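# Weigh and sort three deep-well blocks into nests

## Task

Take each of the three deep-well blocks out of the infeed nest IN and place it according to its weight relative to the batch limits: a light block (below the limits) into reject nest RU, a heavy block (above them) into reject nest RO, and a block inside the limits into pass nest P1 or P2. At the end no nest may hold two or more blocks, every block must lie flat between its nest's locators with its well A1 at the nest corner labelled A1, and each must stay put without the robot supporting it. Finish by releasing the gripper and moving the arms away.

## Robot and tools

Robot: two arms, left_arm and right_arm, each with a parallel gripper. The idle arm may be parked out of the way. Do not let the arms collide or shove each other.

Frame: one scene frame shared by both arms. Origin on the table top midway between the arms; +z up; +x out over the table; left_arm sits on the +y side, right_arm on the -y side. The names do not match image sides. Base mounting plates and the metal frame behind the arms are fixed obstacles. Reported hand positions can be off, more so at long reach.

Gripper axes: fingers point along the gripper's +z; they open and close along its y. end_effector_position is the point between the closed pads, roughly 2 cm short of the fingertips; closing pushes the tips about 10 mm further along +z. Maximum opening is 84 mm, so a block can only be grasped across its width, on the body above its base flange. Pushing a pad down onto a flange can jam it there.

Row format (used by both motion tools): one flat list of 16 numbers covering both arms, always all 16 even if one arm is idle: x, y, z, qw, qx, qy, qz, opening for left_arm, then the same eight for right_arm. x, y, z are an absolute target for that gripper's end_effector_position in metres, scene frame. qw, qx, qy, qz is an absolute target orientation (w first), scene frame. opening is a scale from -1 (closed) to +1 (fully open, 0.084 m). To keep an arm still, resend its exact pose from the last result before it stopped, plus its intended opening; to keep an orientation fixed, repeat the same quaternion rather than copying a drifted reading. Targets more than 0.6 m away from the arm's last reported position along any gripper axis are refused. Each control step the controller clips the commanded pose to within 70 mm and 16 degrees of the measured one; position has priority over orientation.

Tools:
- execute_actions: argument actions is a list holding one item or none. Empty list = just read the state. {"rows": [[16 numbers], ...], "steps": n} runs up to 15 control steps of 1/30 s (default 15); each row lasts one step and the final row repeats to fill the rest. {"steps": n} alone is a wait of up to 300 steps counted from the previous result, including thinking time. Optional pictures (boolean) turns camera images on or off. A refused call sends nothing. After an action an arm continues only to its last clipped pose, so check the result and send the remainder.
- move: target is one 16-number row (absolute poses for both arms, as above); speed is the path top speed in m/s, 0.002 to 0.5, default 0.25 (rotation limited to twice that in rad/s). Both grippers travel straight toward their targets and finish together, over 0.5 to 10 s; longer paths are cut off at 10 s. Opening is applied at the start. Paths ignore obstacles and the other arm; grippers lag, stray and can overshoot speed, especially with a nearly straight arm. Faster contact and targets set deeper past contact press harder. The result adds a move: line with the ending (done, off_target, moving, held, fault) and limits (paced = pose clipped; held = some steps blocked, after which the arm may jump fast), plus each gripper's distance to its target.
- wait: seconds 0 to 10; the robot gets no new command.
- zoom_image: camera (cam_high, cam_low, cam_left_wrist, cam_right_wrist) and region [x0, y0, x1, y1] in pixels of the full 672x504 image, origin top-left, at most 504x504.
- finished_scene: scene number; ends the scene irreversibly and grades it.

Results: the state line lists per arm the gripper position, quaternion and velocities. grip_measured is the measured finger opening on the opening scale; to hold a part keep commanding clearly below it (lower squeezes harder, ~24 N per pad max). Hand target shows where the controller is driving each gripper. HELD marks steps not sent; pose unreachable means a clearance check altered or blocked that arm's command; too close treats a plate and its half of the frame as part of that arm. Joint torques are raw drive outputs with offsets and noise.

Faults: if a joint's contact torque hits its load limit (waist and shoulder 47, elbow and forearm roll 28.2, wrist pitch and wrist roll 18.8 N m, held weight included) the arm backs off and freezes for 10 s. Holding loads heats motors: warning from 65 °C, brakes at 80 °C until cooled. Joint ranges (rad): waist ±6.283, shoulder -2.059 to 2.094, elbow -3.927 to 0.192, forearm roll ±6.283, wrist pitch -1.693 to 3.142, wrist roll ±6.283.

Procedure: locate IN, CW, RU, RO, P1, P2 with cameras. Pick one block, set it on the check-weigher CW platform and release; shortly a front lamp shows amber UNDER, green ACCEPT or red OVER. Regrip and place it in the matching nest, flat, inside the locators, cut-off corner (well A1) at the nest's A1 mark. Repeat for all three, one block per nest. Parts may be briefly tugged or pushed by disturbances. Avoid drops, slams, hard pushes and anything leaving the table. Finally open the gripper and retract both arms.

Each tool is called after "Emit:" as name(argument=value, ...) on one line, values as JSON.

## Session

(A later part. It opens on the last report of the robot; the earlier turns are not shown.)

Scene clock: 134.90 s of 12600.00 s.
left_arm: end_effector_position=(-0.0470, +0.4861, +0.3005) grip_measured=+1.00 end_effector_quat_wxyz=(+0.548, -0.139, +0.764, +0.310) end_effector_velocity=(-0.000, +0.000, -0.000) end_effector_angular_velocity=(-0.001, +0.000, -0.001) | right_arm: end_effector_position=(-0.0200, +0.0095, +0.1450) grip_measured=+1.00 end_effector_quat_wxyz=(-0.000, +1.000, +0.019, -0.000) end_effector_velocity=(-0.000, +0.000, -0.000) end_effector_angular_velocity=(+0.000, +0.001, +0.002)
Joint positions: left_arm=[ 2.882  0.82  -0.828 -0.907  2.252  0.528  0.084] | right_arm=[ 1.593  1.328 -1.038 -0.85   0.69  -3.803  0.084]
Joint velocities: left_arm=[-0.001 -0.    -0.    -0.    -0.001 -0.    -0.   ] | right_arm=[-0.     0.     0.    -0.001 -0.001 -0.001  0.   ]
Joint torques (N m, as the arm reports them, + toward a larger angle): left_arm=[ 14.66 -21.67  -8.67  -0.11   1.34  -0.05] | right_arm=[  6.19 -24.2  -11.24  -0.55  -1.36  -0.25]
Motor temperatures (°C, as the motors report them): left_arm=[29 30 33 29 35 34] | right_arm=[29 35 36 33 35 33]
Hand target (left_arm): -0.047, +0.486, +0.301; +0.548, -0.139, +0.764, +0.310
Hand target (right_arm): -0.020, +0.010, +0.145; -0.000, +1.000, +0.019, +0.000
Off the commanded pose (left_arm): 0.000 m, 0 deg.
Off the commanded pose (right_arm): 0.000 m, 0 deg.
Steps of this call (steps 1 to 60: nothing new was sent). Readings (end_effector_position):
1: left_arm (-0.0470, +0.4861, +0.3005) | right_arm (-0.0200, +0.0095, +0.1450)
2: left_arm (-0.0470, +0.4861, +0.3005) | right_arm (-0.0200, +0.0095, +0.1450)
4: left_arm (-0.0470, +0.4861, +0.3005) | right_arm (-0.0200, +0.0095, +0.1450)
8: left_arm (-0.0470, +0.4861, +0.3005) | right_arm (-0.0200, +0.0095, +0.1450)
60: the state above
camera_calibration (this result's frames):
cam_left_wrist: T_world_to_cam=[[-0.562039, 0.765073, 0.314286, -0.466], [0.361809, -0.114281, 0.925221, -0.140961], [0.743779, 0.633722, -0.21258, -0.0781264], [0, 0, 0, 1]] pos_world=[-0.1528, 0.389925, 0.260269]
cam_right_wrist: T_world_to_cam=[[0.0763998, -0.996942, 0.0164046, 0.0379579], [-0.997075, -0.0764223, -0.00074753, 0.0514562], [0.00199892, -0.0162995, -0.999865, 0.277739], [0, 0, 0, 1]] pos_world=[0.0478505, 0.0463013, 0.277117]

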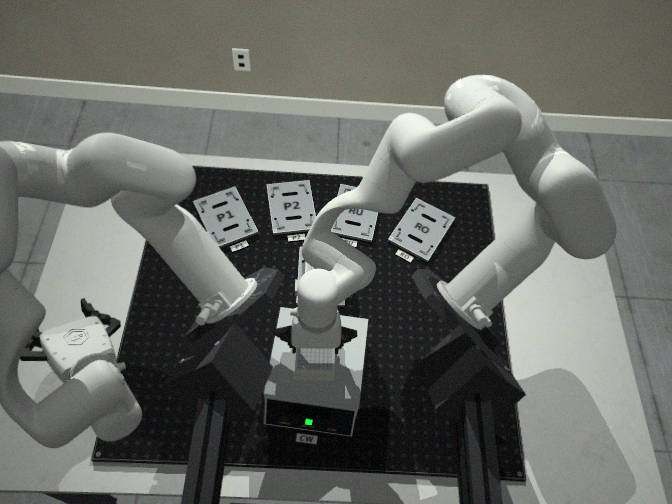

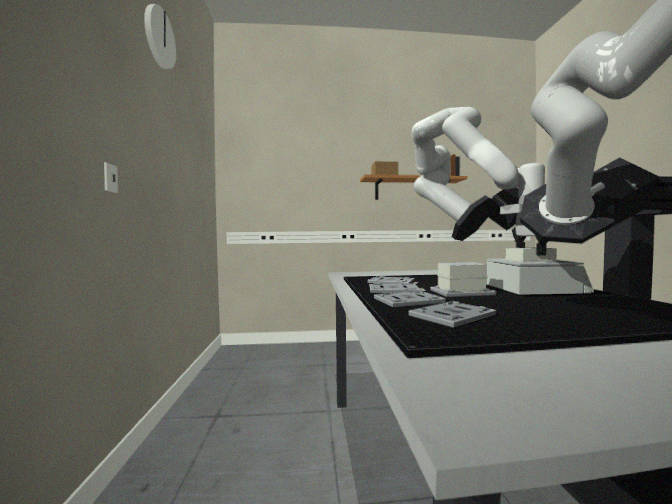

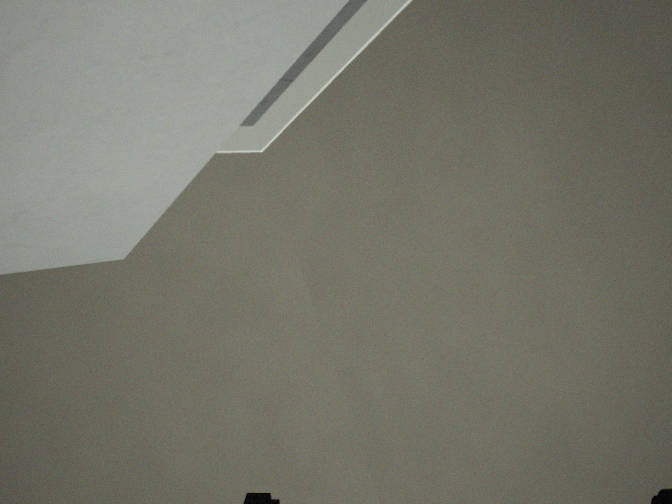

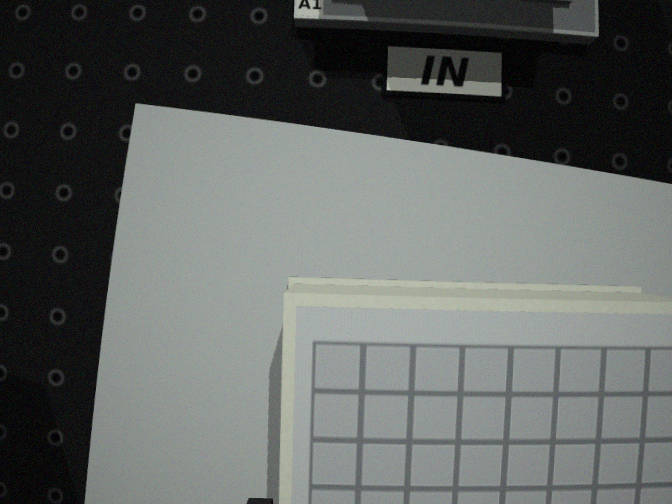

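Emit:
move(target=[-0.047,0.4861,0.3005,0.548,-0.139,0.764,0.310,1,-0.02,0.0096,0.145,0,0.9998,0.0192,0,-0.5])

Emit:
move(target=[-0.047,0.4861,0.3005,0.548,-0.139,0.764,0.310,1,-0.02,0.0096,0.175,0,0.9998,0.0192,0,-0.5], speed=0.08)

Emit:
move(target=[-0.047,0.4861,0.3005,0.548,-0.139,0.764,0.310,1,0.25,0.03,0.175,0,0.9998,0.0192,0,-0.5], speed=0.2)

Emit:
move(target=[-0.047,0.4861,0.3005,0.548,-0.139,0.764,0.310,1,0.4335,0.101,0.16,0,0.9937,0.112,0,-0.5], speed=0.2)

Emit:
move(target=[-0.047,0.4861,0.3005,0.548,-0.139,0.764,0.310,1,0.4335,0.101,0.136,0,0.9937,0.112,0,-0.5], speed=0.05)

Scene clock: 159.17 s of 12600.00 s.
left_arm: end_effector_position=(-0.0470, +0.4861, +0.3005) grip_measured=+1.00 end_effector_quat_wxyz=(+0.548, -0.139, +0.764, +0.310) end_effector_velocity=(+0.000, +0.000, +0.000) end_effector_angular_velocity=(+0.001, -0.001, +0.001) | right_arm: end_effector_position=(-0.0200, +0.0097, +0.1451) grip_measured=+0.96 end_effector_quat_wxyz=(-0.000, +1.000, +0.019, -0.000) end_effector_velocity=(+0.000, +0.000, -0.000) end_effector_angular_velocity=(-0.001, +0.001, -0.000)
Joint positions: left_arm=[ 2.882  0.82  -0.828 -0.907  2.252  0.528  0.084] | right_arm=[ 1.593  1.328 -1.038 -0.85   0.69  -3.803  0.083]
Joint velocities: left_arm=[-0.     0.     0.    -0.001  0.001 -0.    -0.   ] | right_arm=[-0.002  0.    -0.    -0.001 -0.    -0.     0.   ]
Joint torques (N m, as the arm reports them, + toward a larger angle): left_arm=[ 14.7  -21.7   -8.79  -0.19   1.14   0.09] | right_arm=[  6.37 -22.98 -10.05  -0.76  -0.91  -0.31]
Motor temperatures (°C, as the motors report them): left_arm=[29 30 33 29 35 34] | right_arm=[29 35 36 33 35 33]
Hand target (left_arm): -0.047, +0.486, +0.300; +0.548, -0.139, +0.764, +0.310
Hand target (right_arm): -0.020, +0.010, +0.145; +0.000, +1.000, +0.019, -0.000
Off the commanded pose (left_arm): 0.000 m, 0 deg.
Off the commanded pose (right_arm): 0.000 m, 0 deg.
After step 90, 20.57 s passed at rest.
move: done
camera_calibration (this result's frames):
cam_left_wrist: T_world_to_cam=[[-0.562039, 0.765073, 0.314286, -0.466], [0.361809, -0.114281, 0.925221, -0.140961], [0.743779, 0.633722, -0.21258, -0.0781265], [0, 0, 0, 1]] pos_world=[-0.1528, 0.389925, 0.260269]
cam_right_wrist: T_world_to_cam=[[0.0762889, -0.996955, 0.0161623, 0.0381904], [-0.997084, -0.0763104, -0.000715484, 0.0514841], [0.00194666, -0.0160606, -0.999869, 0.277834], [0, 0, 0, 1]] pos_world=[0.0478796, 0.0464651, 0.277217]

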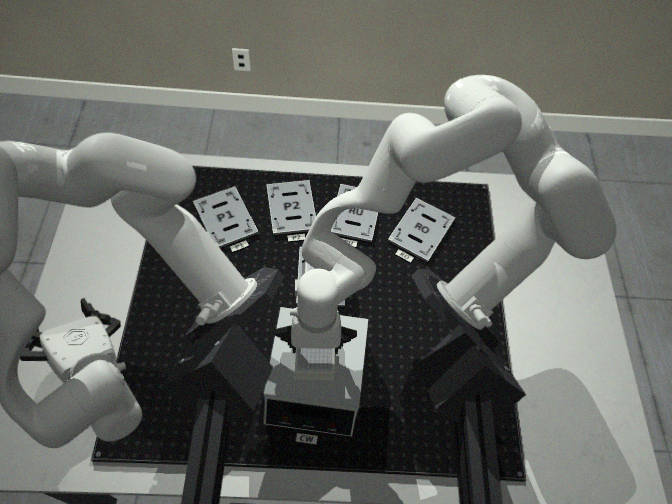

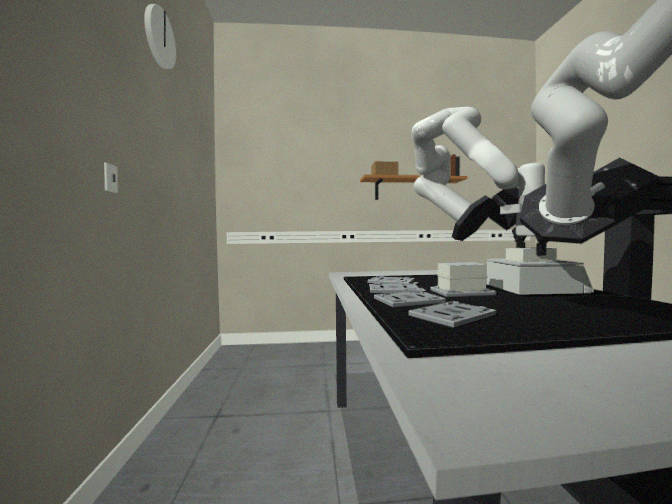

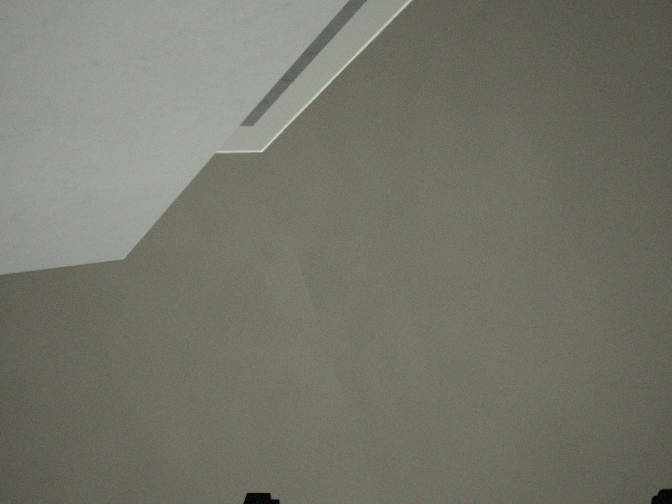

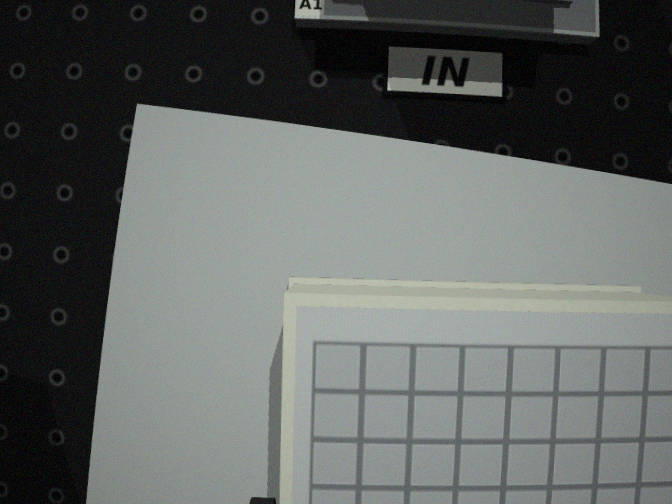

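Scene clock: 160.03 s of 12600.00 s.
left_arm: end_effector_position=(-0.0470, +0.4861, +0.3005) grip_measured=+1.00 end_effector_quat_wxyz=(+0.548, -0.139, +0.764, +0.310) end_effector_velocity=(+0.000, +0.000, -0.000) end_effector_angular_velocity=(-0.001, -0.001, -0.000) | right_arm: end_effector_position=(-0.0201, +0.0093, +0.1747) grip_measured=+0.96 end_effector_quat_wxyz=(+0.000, +1.000, +0.019, -0.000) end_effector_velocity=(+0.000, -0.000, +0.002) end_effector_angular_velocity=(-0.002, +0.000, -0.000)
Joint positions: left_arm=[ 2.882  0.82  -0.828 -0.907  2.252  0.528  0.084] | right_arm=[ 1.657  1.258 -1.016 -0.732  0.712 -3.876  0.083]
Joint velocities: left_arm=[-0.001 -0.     0.001  0.     0.    -0.    -0.   ] | right_arm=[ 0.005 -0.005  0.     0.012  0.004 -0.008 -0.   ]
Joint torques (N m, as the arm reports them, + toward a larger angle): left_arm=[ 14.66 -21.41  -8.5   -0.1    1.21   0.08] | right_arm=[  6.43 -24.89 -12.55  -0.45  -1.01  -0.09]
Motor temperatures (°C, as the motors report them): left_arm=[29 30 33 29 35 34] | right_arm=[29 35 36 33 35 33]
Hand target (left_arm): -0.047, +0.486, +0.301; +0.548, -0.139, +0.764, +0.310
Hand target (right_arm): -0.020, +0.010, +0.175; +0.000, +1.000, +0.019, -0.000
Off the commanded pose (left_arm): 0.000 m, 0 deg.
Off the commanded pose (right_arm): 0.000 m, 0 deg.
move: done
camera_calibration (this result's frames):
cam_left_wrist: T_world_to_cam=[[-0.562039, 0.765073, 0.314286, -0.466], [0.361809, -0.114281, 0.925221, -0.140961], [0.743779, 0.633722, -0.21258, -0.0781264], [0, 0, 0, 1]] pos_world=[-0.1528, 0.389925, 0.260269]
cam_right_wrist: T_world_to_cam=[[0.0766446, -0.996916, 0.0168635, 0.0372382], [-0.997057, -0.0766648, -0.000551712, 0.0513528], [0.00184285, -0.0167716, -0.999858, 0.307391], [0, 0, 0, 1]] pos_world=[0.0477811, 0.0462157, 0.306747]

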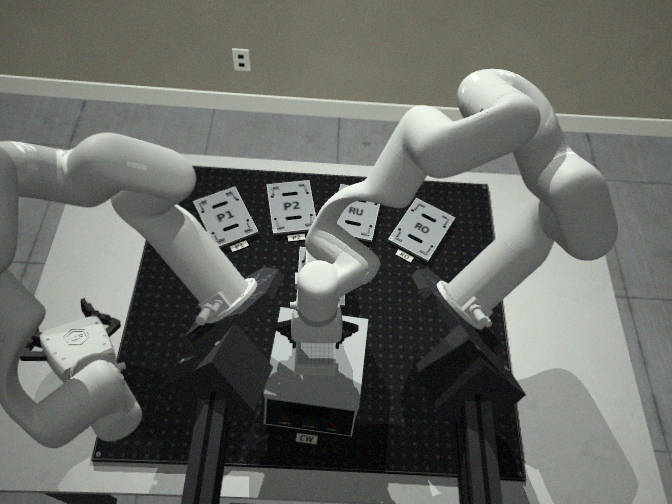

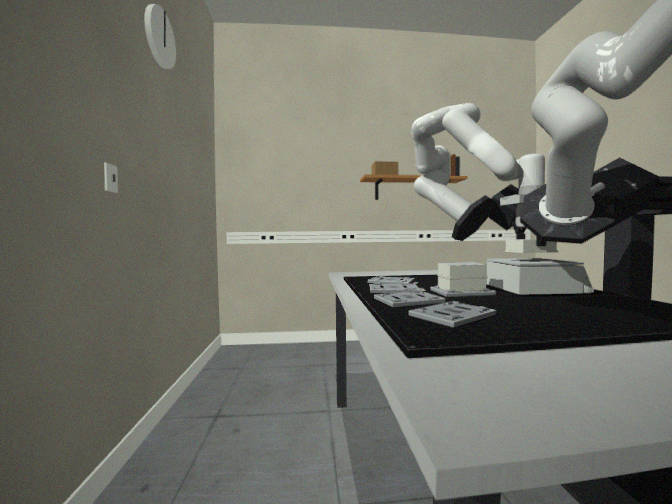

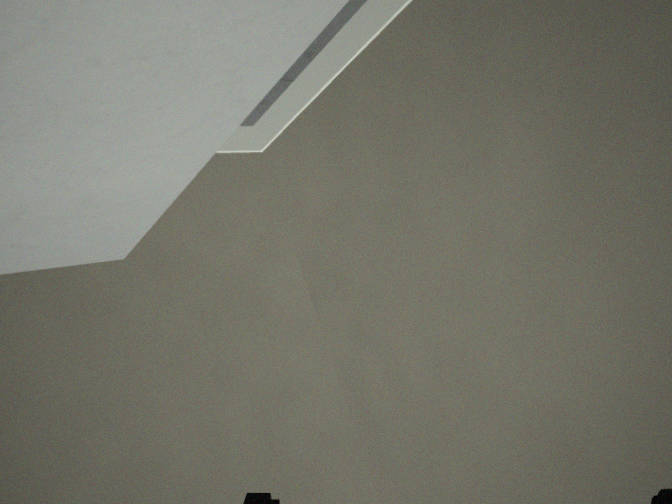

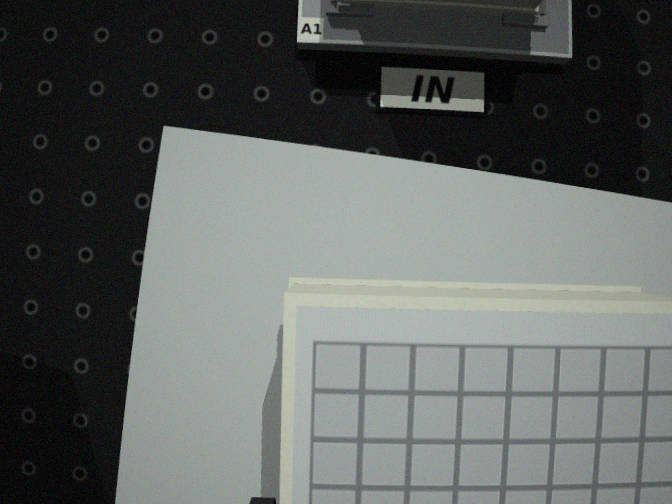

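Scene clock: 161.93 s of 12600.00 s.
left_arm: end_effector_position=(-0.0470, +0.4861, +0.3005) grip_measured=+1.00 end_effector_quat_wxyz=(+0.548, -0.139, +0.764, +0.310) end_effector_velocity=(+0.000, +0.000, -0.000) end_effector_angular_velocity=(-0.001, -0.001, -0.001) | right_arm: end_effector_position=(+0.2502, +0.0290, +0.1745) grip_measured=+0.96 end_effector_quat_wxyz=(+0.001, +1.000, +0.019, +0.001) end_effector_velocity=(+0.005, +0.002, +0.001) end_effector_angular_velocity=(+0.001, +0.002, -0.004)
Joint positions: left_arm=[ 2.882  0.82  -0.828 -0.907  2.252  0.528  0.084] | right_arm=[ 1.05   0.902 -1.036 -1.106  0.961 -4.233  0.083]
Joint velocities: left_arm=[-0.001 -0.    -0.     0.    -0.    -0.    -0.   ] | right_arm=[-0.006 -0.002 -0.009  0.003  0.002 -0.009  0.   ]
Joint torques (N m, as the arm reports them, + toward a larger angle): left_arm=[ 14.87 -21.45  -8.51  -0.07   1.24   0.08] | right_arm=[ 13.43 -19.28  -9.21  -0.91  -1.57  -0.09]
Motor temperatures (°C, as the motors report them): left_arm=[29 30 33 29 35 34] | right_arm=[29 35 36 33 35 33]
Hand target (left_arm): -0.047, +0.486, +0.300; +0.548, -0.139, +0.764, +0.310
Hand target (right_arm): +0.251, +0.029, +0.175; +0.001, +1.000, +0.019, +0.001
Off the commanded pose (left_arm): 0.000 m, 0 deg.
Off the commanded pose (right_arm): 0.001 m, 0 deg.
move: done
camera_calibration (this result's frames):
cam_left_wrist: T_world_to_cam=[[-0.562039, 0.765073, 0.314286, -0.466], [0.361809, -0.114281, 0.925221, -0.140961], [0.743779, 0.633722, -0.21258, -0.0781265], [0, 0, 0, 1]] pos_world=[-0.1528, 0.389925, 0.260269]
cam_right_wrist: T_world_to_cam=[[0.0760684, -0.996935, 0.0182925, 0.0359895], [-0.997098, -0.0761137, -0.00178855, 0.322554], [0.00317538, -0.0181034, -0.999831, 0.306722], [0, 0, 0, 1]] pos_world=[0.317907, 0.0659826, 0.306589]

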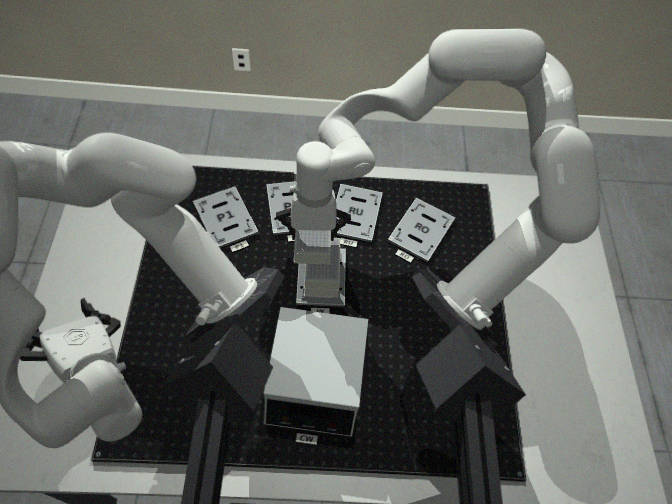

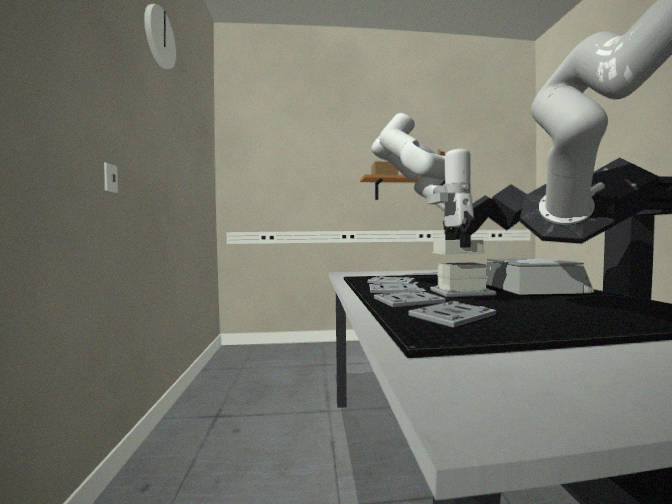

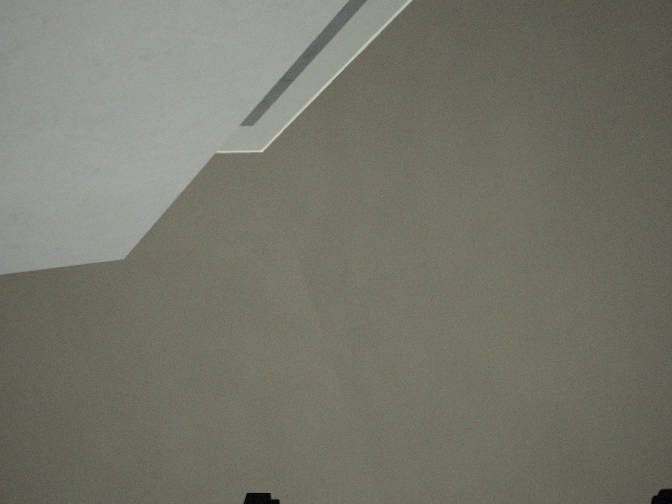

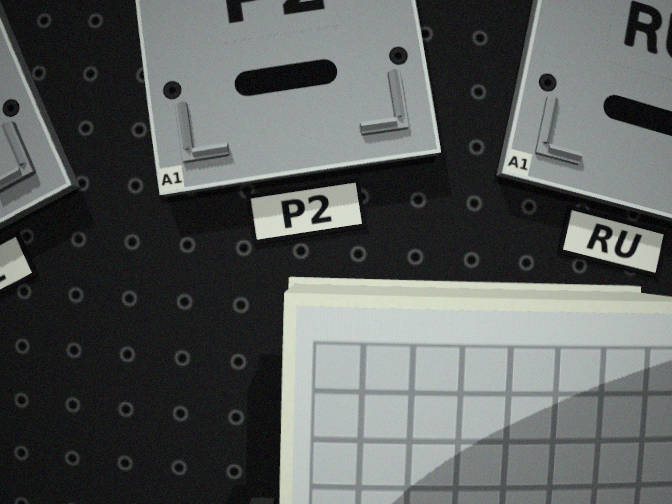

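Scene clock: 163.60 s of 12600.00 s.
left_arm: end_effector_position=(-0.0470, +0.4861, +0.3005) grip_measured=+1.00 end_effector_quat_wxyz=(+0.548, -0.139, +0.764, +0.310) end_effector_velocity=(-0.000, -0.000, -0.000) end_effector_angular_velocity=(-0.001, +0.001, -0.001) | right_arm: end_effector_position=(+0.4334, +0.1001, +0.1600) grip_measured=+0.96 end_effector_quat_wxyz=(+0.000, +0.994, +0.112, -0.000) end_effector_velocity=(+0.002, +0.001, -0.000) end_effector_angular_velocity=(-0.002, +0.001, -0.000)
Joint positions: left_arm=[ 2.882  0.82  -0.828 -0.907  2.252  0.528  0.084] | right_arm=[ 0.867  1.081 -1.621 -1.046  1.1   -4.868  0.083]
Joint velocities: left_arm=[-0.001 -0.    -0.    -0.    -0.001  0.     0.   ] | right_arm=[-0.001  0.005 -0.011  0.004  0.005 -0.007  0.   ]
Joint torques (N m, as the arm reports them, + toward a larger angle): left_arm=[ 14.81 -21.61  -8.47  -0.24   1.17   0.13] | right_arm=[ 18.98 -22.82  -9.94  -0.97  -1.04  -0.38]
Motor temperatures (°C, as the motors report them): left_arm=[29 30 33 29 35 34] | right_arm=[29 35 36 33 35 33]
Hand target (left_arm): -0.047, +0.486, +0.300; +0.548, -0.139, +0.764, +0.310
Hand target (right_arm): +0.434, +0.100, +0.160; +0.001, +0.994, +0.112, -0.000
Off the commanded pose (left_arm): 0.000 m, 0 deg.
Off the commanded pose (right_arm): 0.001 m, 0 deg.
move: done
camera_calibration (this result's frames):
cam_left_wrist: T_world_to_cam=[[-0.562039, 0.765073, 0.314286, -0.466], [0.361809, -0.114281, 0.925221, -0.140961], [0.743779, 0.633722, -0.21258, -0.0781265], [0, 0, 0, 1]] pos_world=[-0.1528, 0.389925, 0.260269]
cam_right_wrist: T_world_to_cam=[[0.259327, -0.965635, 0.0172748, 0.0108198], [-0.965778, -0.259368, -0.000131716, 0.515118], [0.00460773, -0.0166495, -0.999851, 0.292243], [0, 0, 0, 1]] pos_world=[0.493338, 0.148919, 0.292081]

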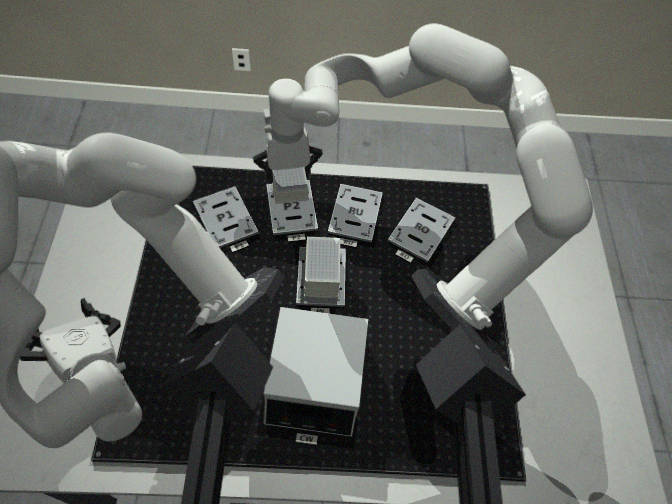

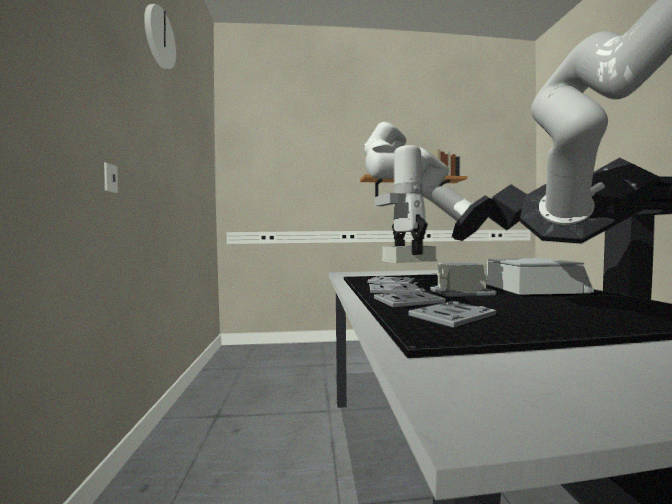

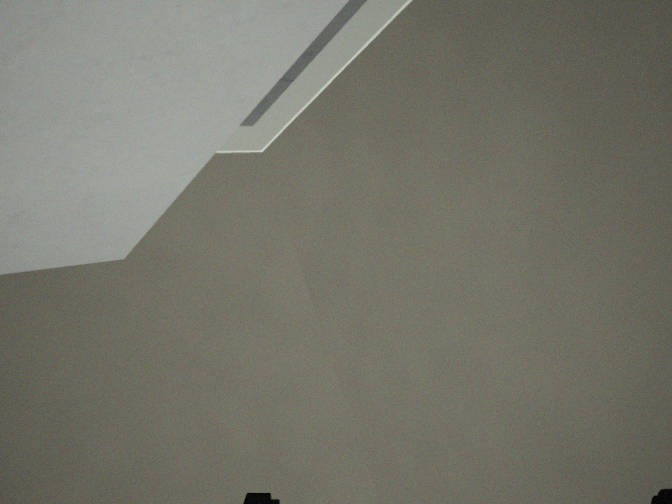

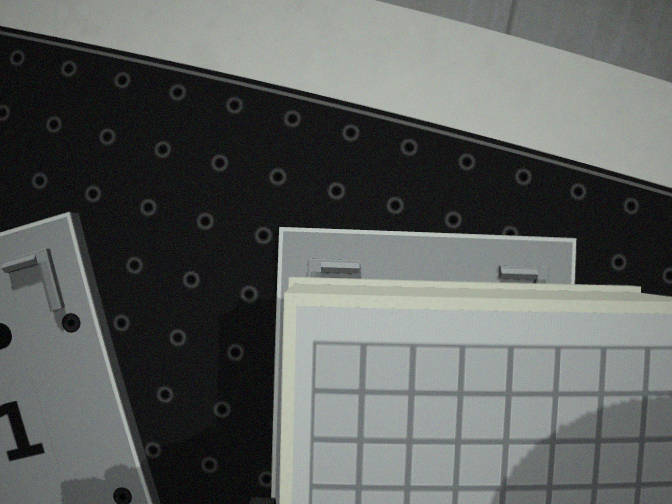

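Scene clock: 164.47 s of 12600.00 s.
left_arm: end_effector_position=(-0.0470, +0.4861, +0.3005) grip_measured=+1.00 end_effector_quat_wxyz=(+0.548, -0.139, +0.764, +0.310) end_effector_velocity=(+0.000, -0.000, -0.000) end_effector_angular_velocity=(-0.001, +0.000, -0.001) | right_arm: end_effector_position=(+0.4336, +0.1010, +0.1363) grip_measured=+0.96 end_effector_quat_wxyz=(-0.000, +0.994, +0.112, +0.000) end_effector_velocity=(+0.002, +0.001, -0.001) end_effector_angular_velocity=(+0.005, -0.002, -0.002)
Joint positions: left_arm=[ 2.882  0.82  -0.828 -0.907  2.252  0.528  0.084] | right_arm=[ 0.831  1.117 -1.637 -1.082  1.074 -4.859  0.083]
Joint velocities: left_arm=[-0.001  0.    -0.     0.001 -0.001  0.    -0.   ] | right_arm=[-0.003  0.003 -0.004 -0.004 -0.005  0.001  0.   ]
Joint torques (N m, as the arm reports them, + toward a larger angle): left_arm=[ 14.52 -21.62  -8.88  -0.12   1.29  -0.04] | right_arm=[ 18.87 -22.35  -9.42  -0.56  -1.33  -0.14]
Motor temperatures (°C, as the motors report them): left_arm=[29 30 33 29 35 34] | right_arm=[29 35 36 33 35 33]
Hand target (left_arm): -0.047, +0.486, +0.300; +0.548, -0.139, +0.764, +0.310
Hand target (right_arm): +0.434, +0.101, +0.136; +0.000, +0.994, +0.112, +0.000
Off the commanded pose (left_arm): 0.000 m, 0 deg.
Off the commanded pose (right_arm): 0.000 m, 0 deg.
move: done
camera_calibration (this result's frames):
cam_left_wrist: T_world_to_cam=[[-0.562039, 0.765073, 0.314286, -0.466], [0.361809, -0.114281, 0.925221, -0.140961], [0.743778, 0.633722, -0.21258, -0.0781266], [0, 0, 0, 1]] pos_world=[-0.1528, 0.389925, 0.260269]
cam_right_wrist: T_world_to_cam=[[0.259401, -0.965632, 0.0163087, 0.0121844], [-0.965756, -0.259452, -0.00101791, 0.515695], [0.00521425, -0.0154862, -0.999866, 0.268168], [0, 0, 0, 1]] pos_world=[0.493476, 0.149716, 0.268458]

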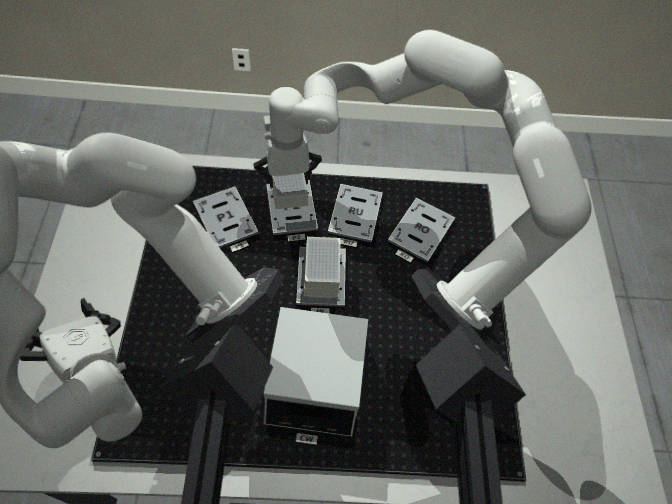

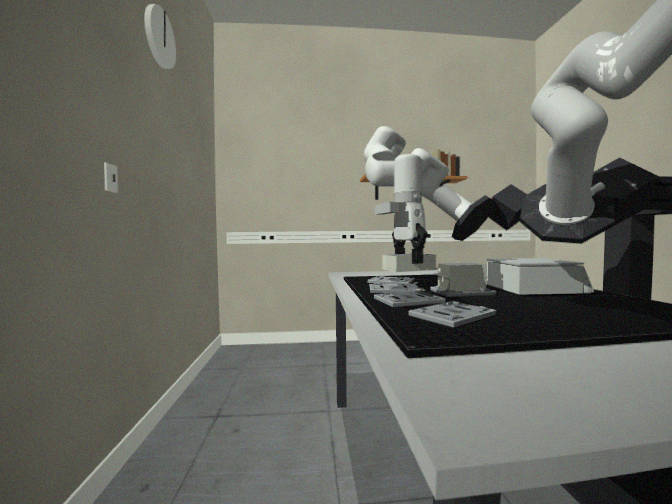

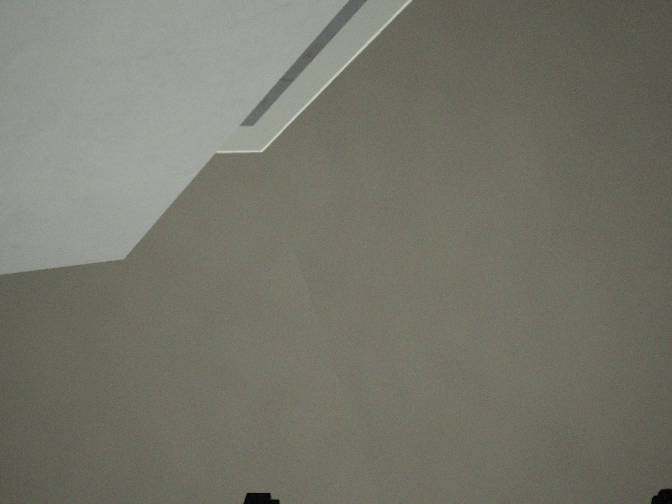

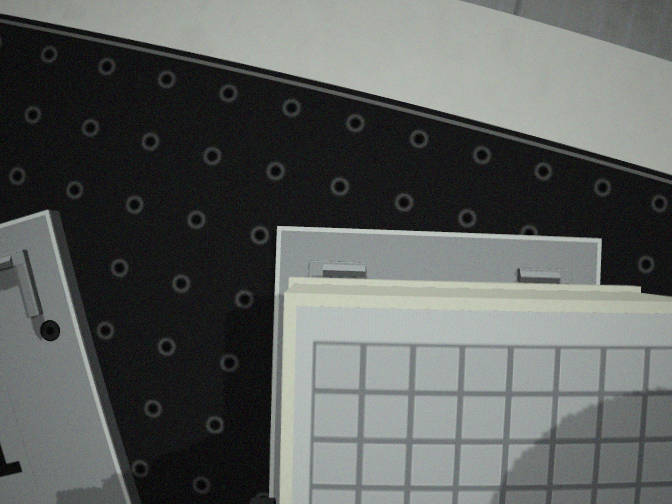

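Emit:
move(target=[-0.047,0.4861,0.3005,0.548,-0.139,0.764,0.310,1,0.4322,0.0932,0.07,0,0.9937,0.112,0,-0.5], speed=0.05)

Emit:
zoom_image(camera="cam_right_wrist", region=[220,190,672,360])

Scene clock: 177.30 s of 12600.00 s.
left_arm: end_effector_position=(-0.0470, +0.4861, +0.3005) grip_measured=+1.00 end_effector_quat_wxyz=(+0.548, -0.139, +0.764, +0.310) end_effector_velocity=(-0.000, -0.000, -0.000) end_effector_angular_velocity=(-0.001, +0.001, -0.001) | right_arm: end_effector_position=(+0.4324, +0.0932, +0.0703) grip_measured=+0.96 end_effector_quat_wxyz=(-0.000, +0.994, +0.112, +0.000) end_effector_velocity=(+0.001, +0.001, -0.001) end_effector_angular_velocity=(+0.002, -0.003, -0.000)
Joint positions: left_arm=[ 2.882  0.82  -0.828 -0.907  2.252  0.528  0.084] | right_arm=[ 0.723  1.199 -1.663 -1.195  1.004 -4.825  0.083]
Joint velocities: left_arm=[-0.001  0.    -0.    -0.    -0.001  0.     0.   ] | right_arm=[-0.002  0.003 -0.004 -0.005 -0.002  0.     0.   ]
Joint torques (N m, as the arm reports them, + toward a larger angle): left_arm=[ 14.7  -21.44  -8.52  -0.3    1.17   0.  ] | right_arm=[ 18.81 -22.3   -7.96  -0.51  -1.35  -0.06]
Motor temperatures (°C, as the motors report them): left_arm=[29 30 33 29 35 34] | right_arm=[30 35 36 33 35 33]
Hand target (left_arm): -0.047, +0.486, +0.300; +0.548, -0.139, +0.764, +0.310
Hand target (right_arm): +0.432, +0.093, +0.070; +0.000, +0.994, +0.112, +0.000
Off the commanded pose (left_arm): 0.000 m, 0 deg.
Off the commanded pose (right_arm): 0.000 m, 0 deg.
After step 90, 8.13 s passed at rest.
move: done
camera_calibration (this result's frames):
cam_left_wrist: T_world_to_cam=[[-0.562039, 0.765073, 0.314286, -0.466], [0.361809, -0.114281, 0.925221, -0.140961], [0.743779, 0.633722, -0.21258, -0.0781264], [0, 0, 0, 1]] pos_world=[-0.1528, 0.389925, 0.260269]
cam_right_wrist: T_world_to_cam=[[0.259462, -0.965613, 0.0164694, 0.00602632], [-0.965738, -0.259516, -0.00117472, 0.512424], [0.00540838, -0.0156003, -0.999864, 0.201949], [0, 0, 0, 1]] pos_world=[0.492212, 0.141952, 0.202424]

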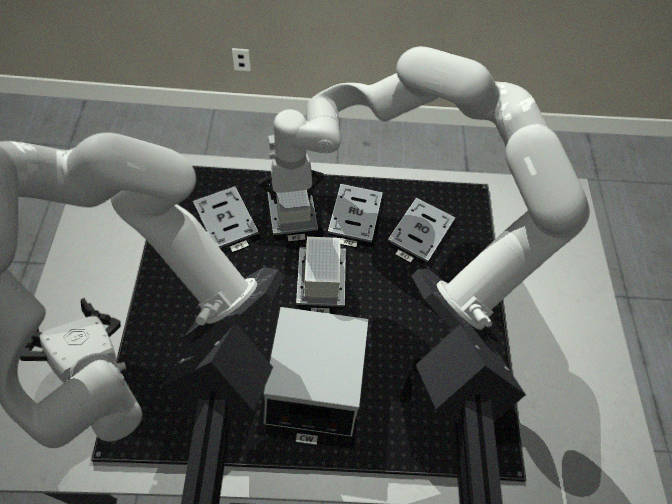

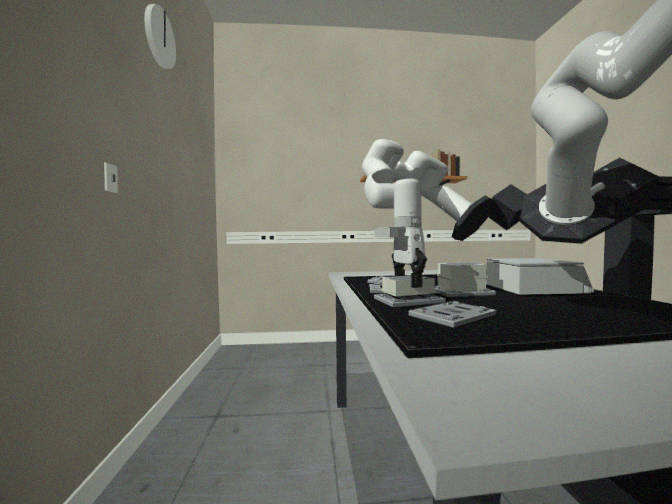

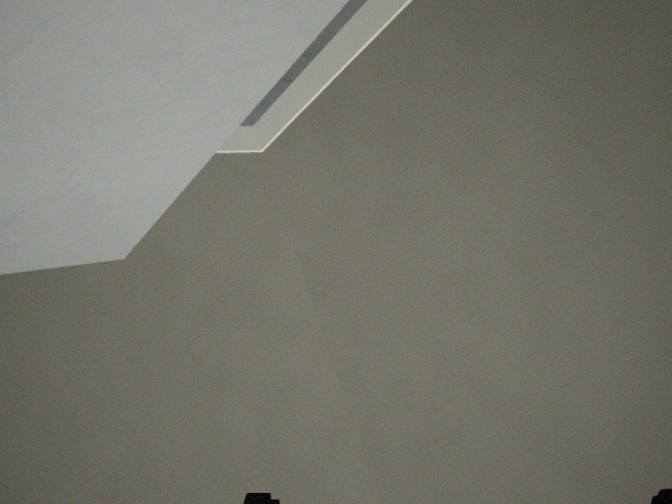

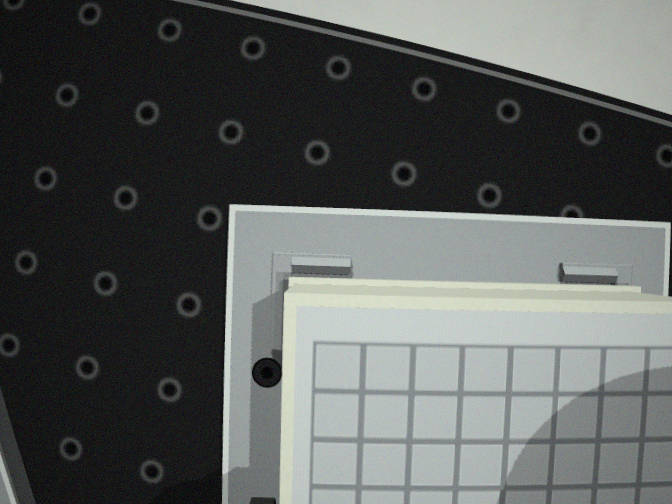

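Region (220, 190, 672, 360) of cam_right_wrist's 672x504 image, scaled by 1.115, with more detail than that image has; it fills the top 190 rows of this view, and the rest is white.

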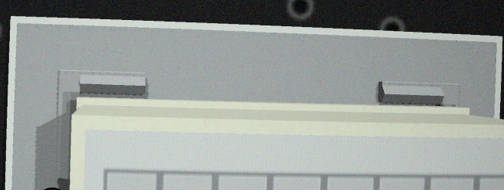

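Emit:
move(target=[-0.047,0.4861,0.3005,0.548,-0.139,0.764,0.310,1,0.4318,0.0931,0.058,0,0.9937,0.112,0,-0.5], speed=0.008)

Emit:
move(target=[-0.047,0.4861,0.3005,0.548,-0.139,0.764,0.310,1,0.4318,0.0931,0.0565,0,0.9937,0.112,0,-0.5], speed=0.004)

Scene clock: 195.87 s of 12600.00 s.
left_arm: end_effector_position=(-0.0470, +0.4861, +0.3005) grip_measured=+1.00 end_effector_quat_wxyz=(+0.548, -0.139, +0.764, +0.310) end_effector_velocity=(+0.000, +0.000, -0.000) end_effector_angular_velocity=(-0.002, -0.000, -0.001) | right_arm: end_effector_position=(+0.4321, +0.0933, +0.0584) grip_measured=+0.96 end_effector_quat_wxyz=(-0.000, +0.994, +0.112, +0.000) end_effector_velocity=(+0.000, -0.000, -0.002) end_effector_angular_velocity=(-0.000, -0.001, +0.001)
Joint positions: left_arm=[ 2.882  0.82  -0.828 -0.907  2.252  0.528  0.084] | right_arm=[ 0.705  1.22  -1.679 -1.213  0.994 -4.822  0.083]
Joint velocities: left_arm=[-0.001 -0.    -0.    -0.    -0.001 -0.001  0.   ] | right_arm=[-0.003  0.004 -0.002 -0.005 -0.001  0.001  0.   ]
Joint torques (N m, as the arm reports them, + toward a larger angle): left_arm=[ 14.64 -21.87  -8.6   -0.04   1.27  -0.15] | right_arm=[ 18.72 -20.96  -7.09  -0.43  -0.97  -0.19]
Motor temperatures (°C, as the motors report them): left_arm=[29 30 33 29 35 34] | right_arm=[30 35 35 33 35 33]
Hand target (left_arm): -0.047, +0.486, +0.301; +0.548, -0.139, +0.764, +0.310
Hand target (right_arm): +0.432, +0.093, +0.058; +0.000, +0.994, +0.112, +0.000
Off the commanded pose (left_arm): 0.000 m, 0 deg.
Off the commanded pose (right_arm): 0.001 m, 0 deg.
After step 90, 13.87 s passed at rest.
move: done
camera_calibration (this result's frames):
cam_left_wrist: T_world_to_cam=[[-0.562039, 0.765073, 0.314286, -0.466], [0.361809, -0.114281, 0.925221, -0.140961], [0.743778, 0.633722, -0.21258, -0.0781266], [0, 0, 0, 1]] pos_world=[-0.1528, 0.389925, 0.260269]
cam_right_wrist: T_world_to_cam=[[0.259044, -0.965737, 0.0157738, 0.00660263], [-0.965851, -0.259096, -0.00136164, 0.512194], [0.00540191, -0.0148824, -0.999875, 0.189997], [0, 0, 0, 1]] pos_world=[0.491966, 0.141911, 0.190566]

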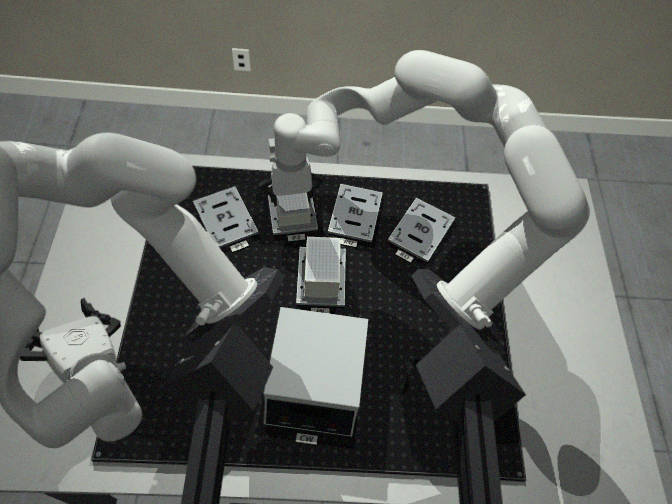

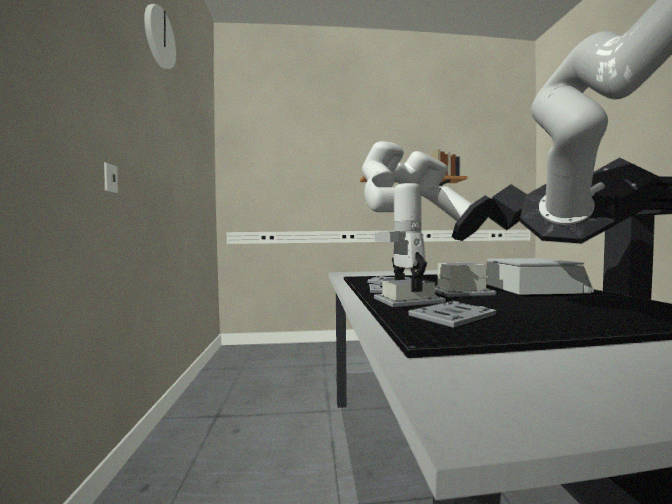

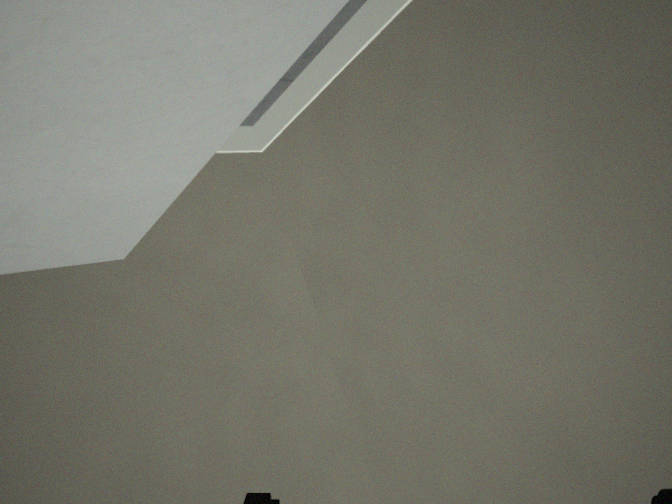

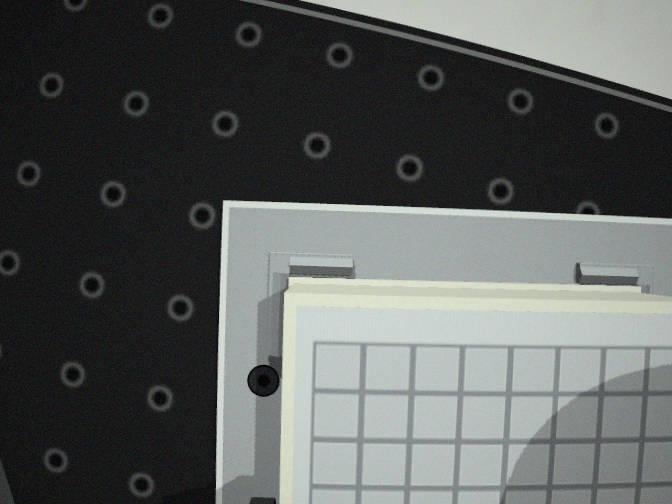

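Scene clock: 196.57 s of 12600.00 s.
left_arm: end_effector_position=(-0.0470, +0.4861, +0.3005) grip_measured=+1.00 end_effector_quat_wxyz=(+0.548, -0.139, +0.764, +0.310) end_effector_velocity=(+0.000, -0.000, -0.000) end_effector_angular_velocity=(-0.001, +0.000, -0.001) | right_arm: end_effector_position=(+0.4321, +0.0933, +0.0571) grip_measured=+0.96 end_effector_quat_wxyz=(-0.000, +0.994, +0.112, +0.000) end_effector_velocity=(+0.000, -0.000, -0.000) end_effector_angular_velocity=(-0.002, -0.001, +0.002)
Joint positions: left_arm=[ 2.882  0.82  -0.828 -0.907  2.252  0.528  0.084] | right_arm=[ 0.703  1.223 -1.681 -1.215  0.993 -4.822  0.083]
Joint velocities: left_arm=[-0.     0.    -0.     0.    -0.001  0.     0.   ] | right_arm=[ 0.     0.001 -0.001 -0.001  0.002 -0.001  0.   ]
Joint torques (N m, as the arm reports them, + toward a larger angle): left_arm=[ 14.55 -21.62  -8.76   0.22   1.2    0.03] | right_arm=[ 16.88 -19.82  -6.67  -1.1   -1.06  -0.27]
Motor temperatures (°C, as the motors report them): left_arm=[29 30 33 29 35 34] | right_arm=[30 35 35 33 35 33]
Hand target (left_arm): -0.047, +0.486, +0.301; +0.548, -0.139, +0.764, +0.310
Hand target (right_arm): +0.432, +0.093, +0.056; +0.000, +0.994, +0.112, +0.000
Off the commanded pose (left_arm): 0.000 m, 0 deg.
Off the commanded pose (right_arm): 0.001 m, 0 deg.
move: done
camera_calibration (this result's frames):
cam_left_wrist: T_world_to_cam=[[-0.562039, 0.765073, 0.314286, -0.466], [0.361809, -0.114281, 0.925221, -0.140961], [0.743779, 0.633722, -0.21258, -0.0781266], [0, 0, 0, 1]] pos_world=[-0.1528, 0.389925, 0.260269]
cam_right_wrist: T_world_to_cam=[[0.259466, -0.965617, 0.016137, 0.00643357], [-0.965736, -0.259524, -0.00156123, 0.512125], [0.00569548, -0.015179, -0.999869, 0.18863], [0, 0, 0, 1]] pos_world=[0.491834, 0.141984, 0.189301]

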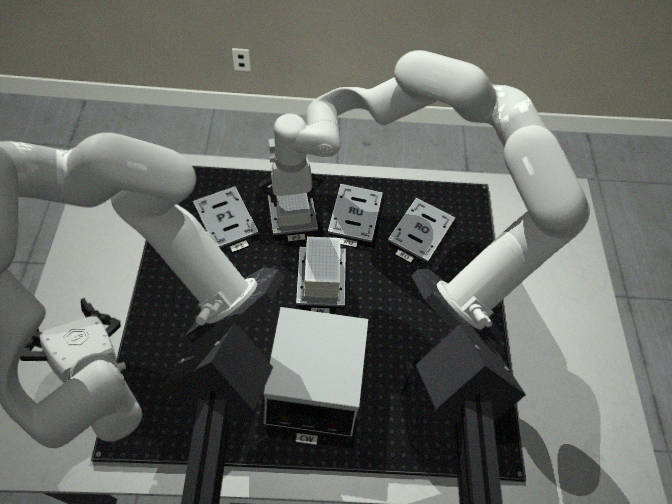

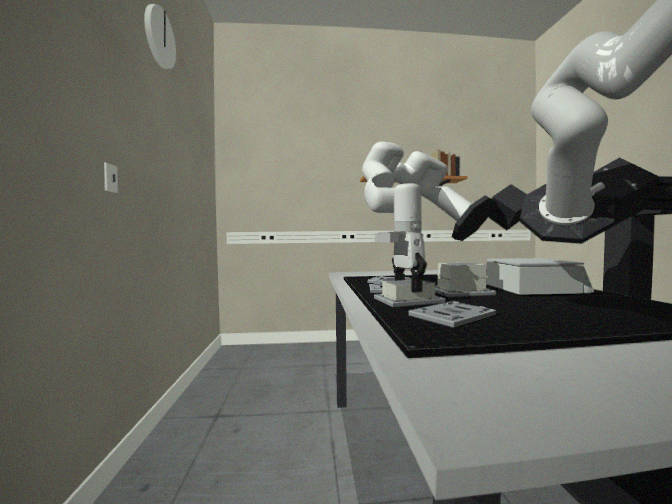

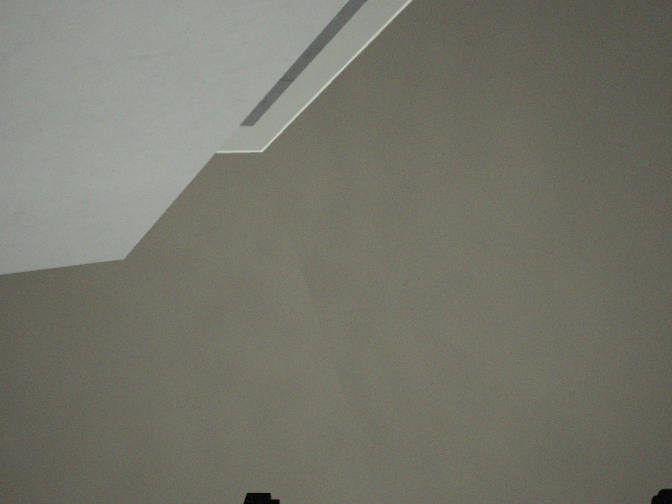

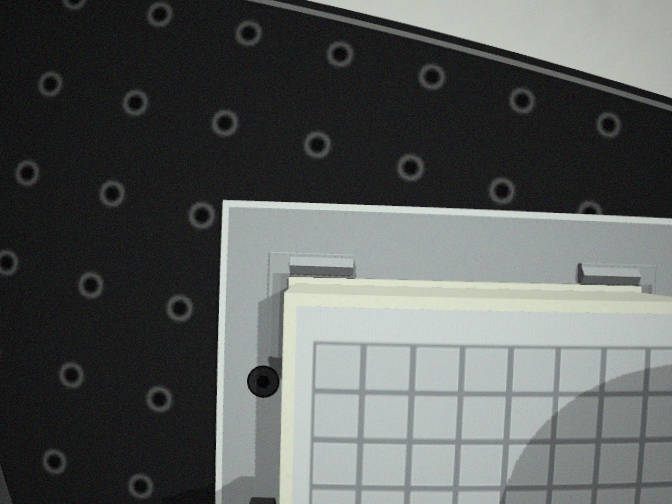

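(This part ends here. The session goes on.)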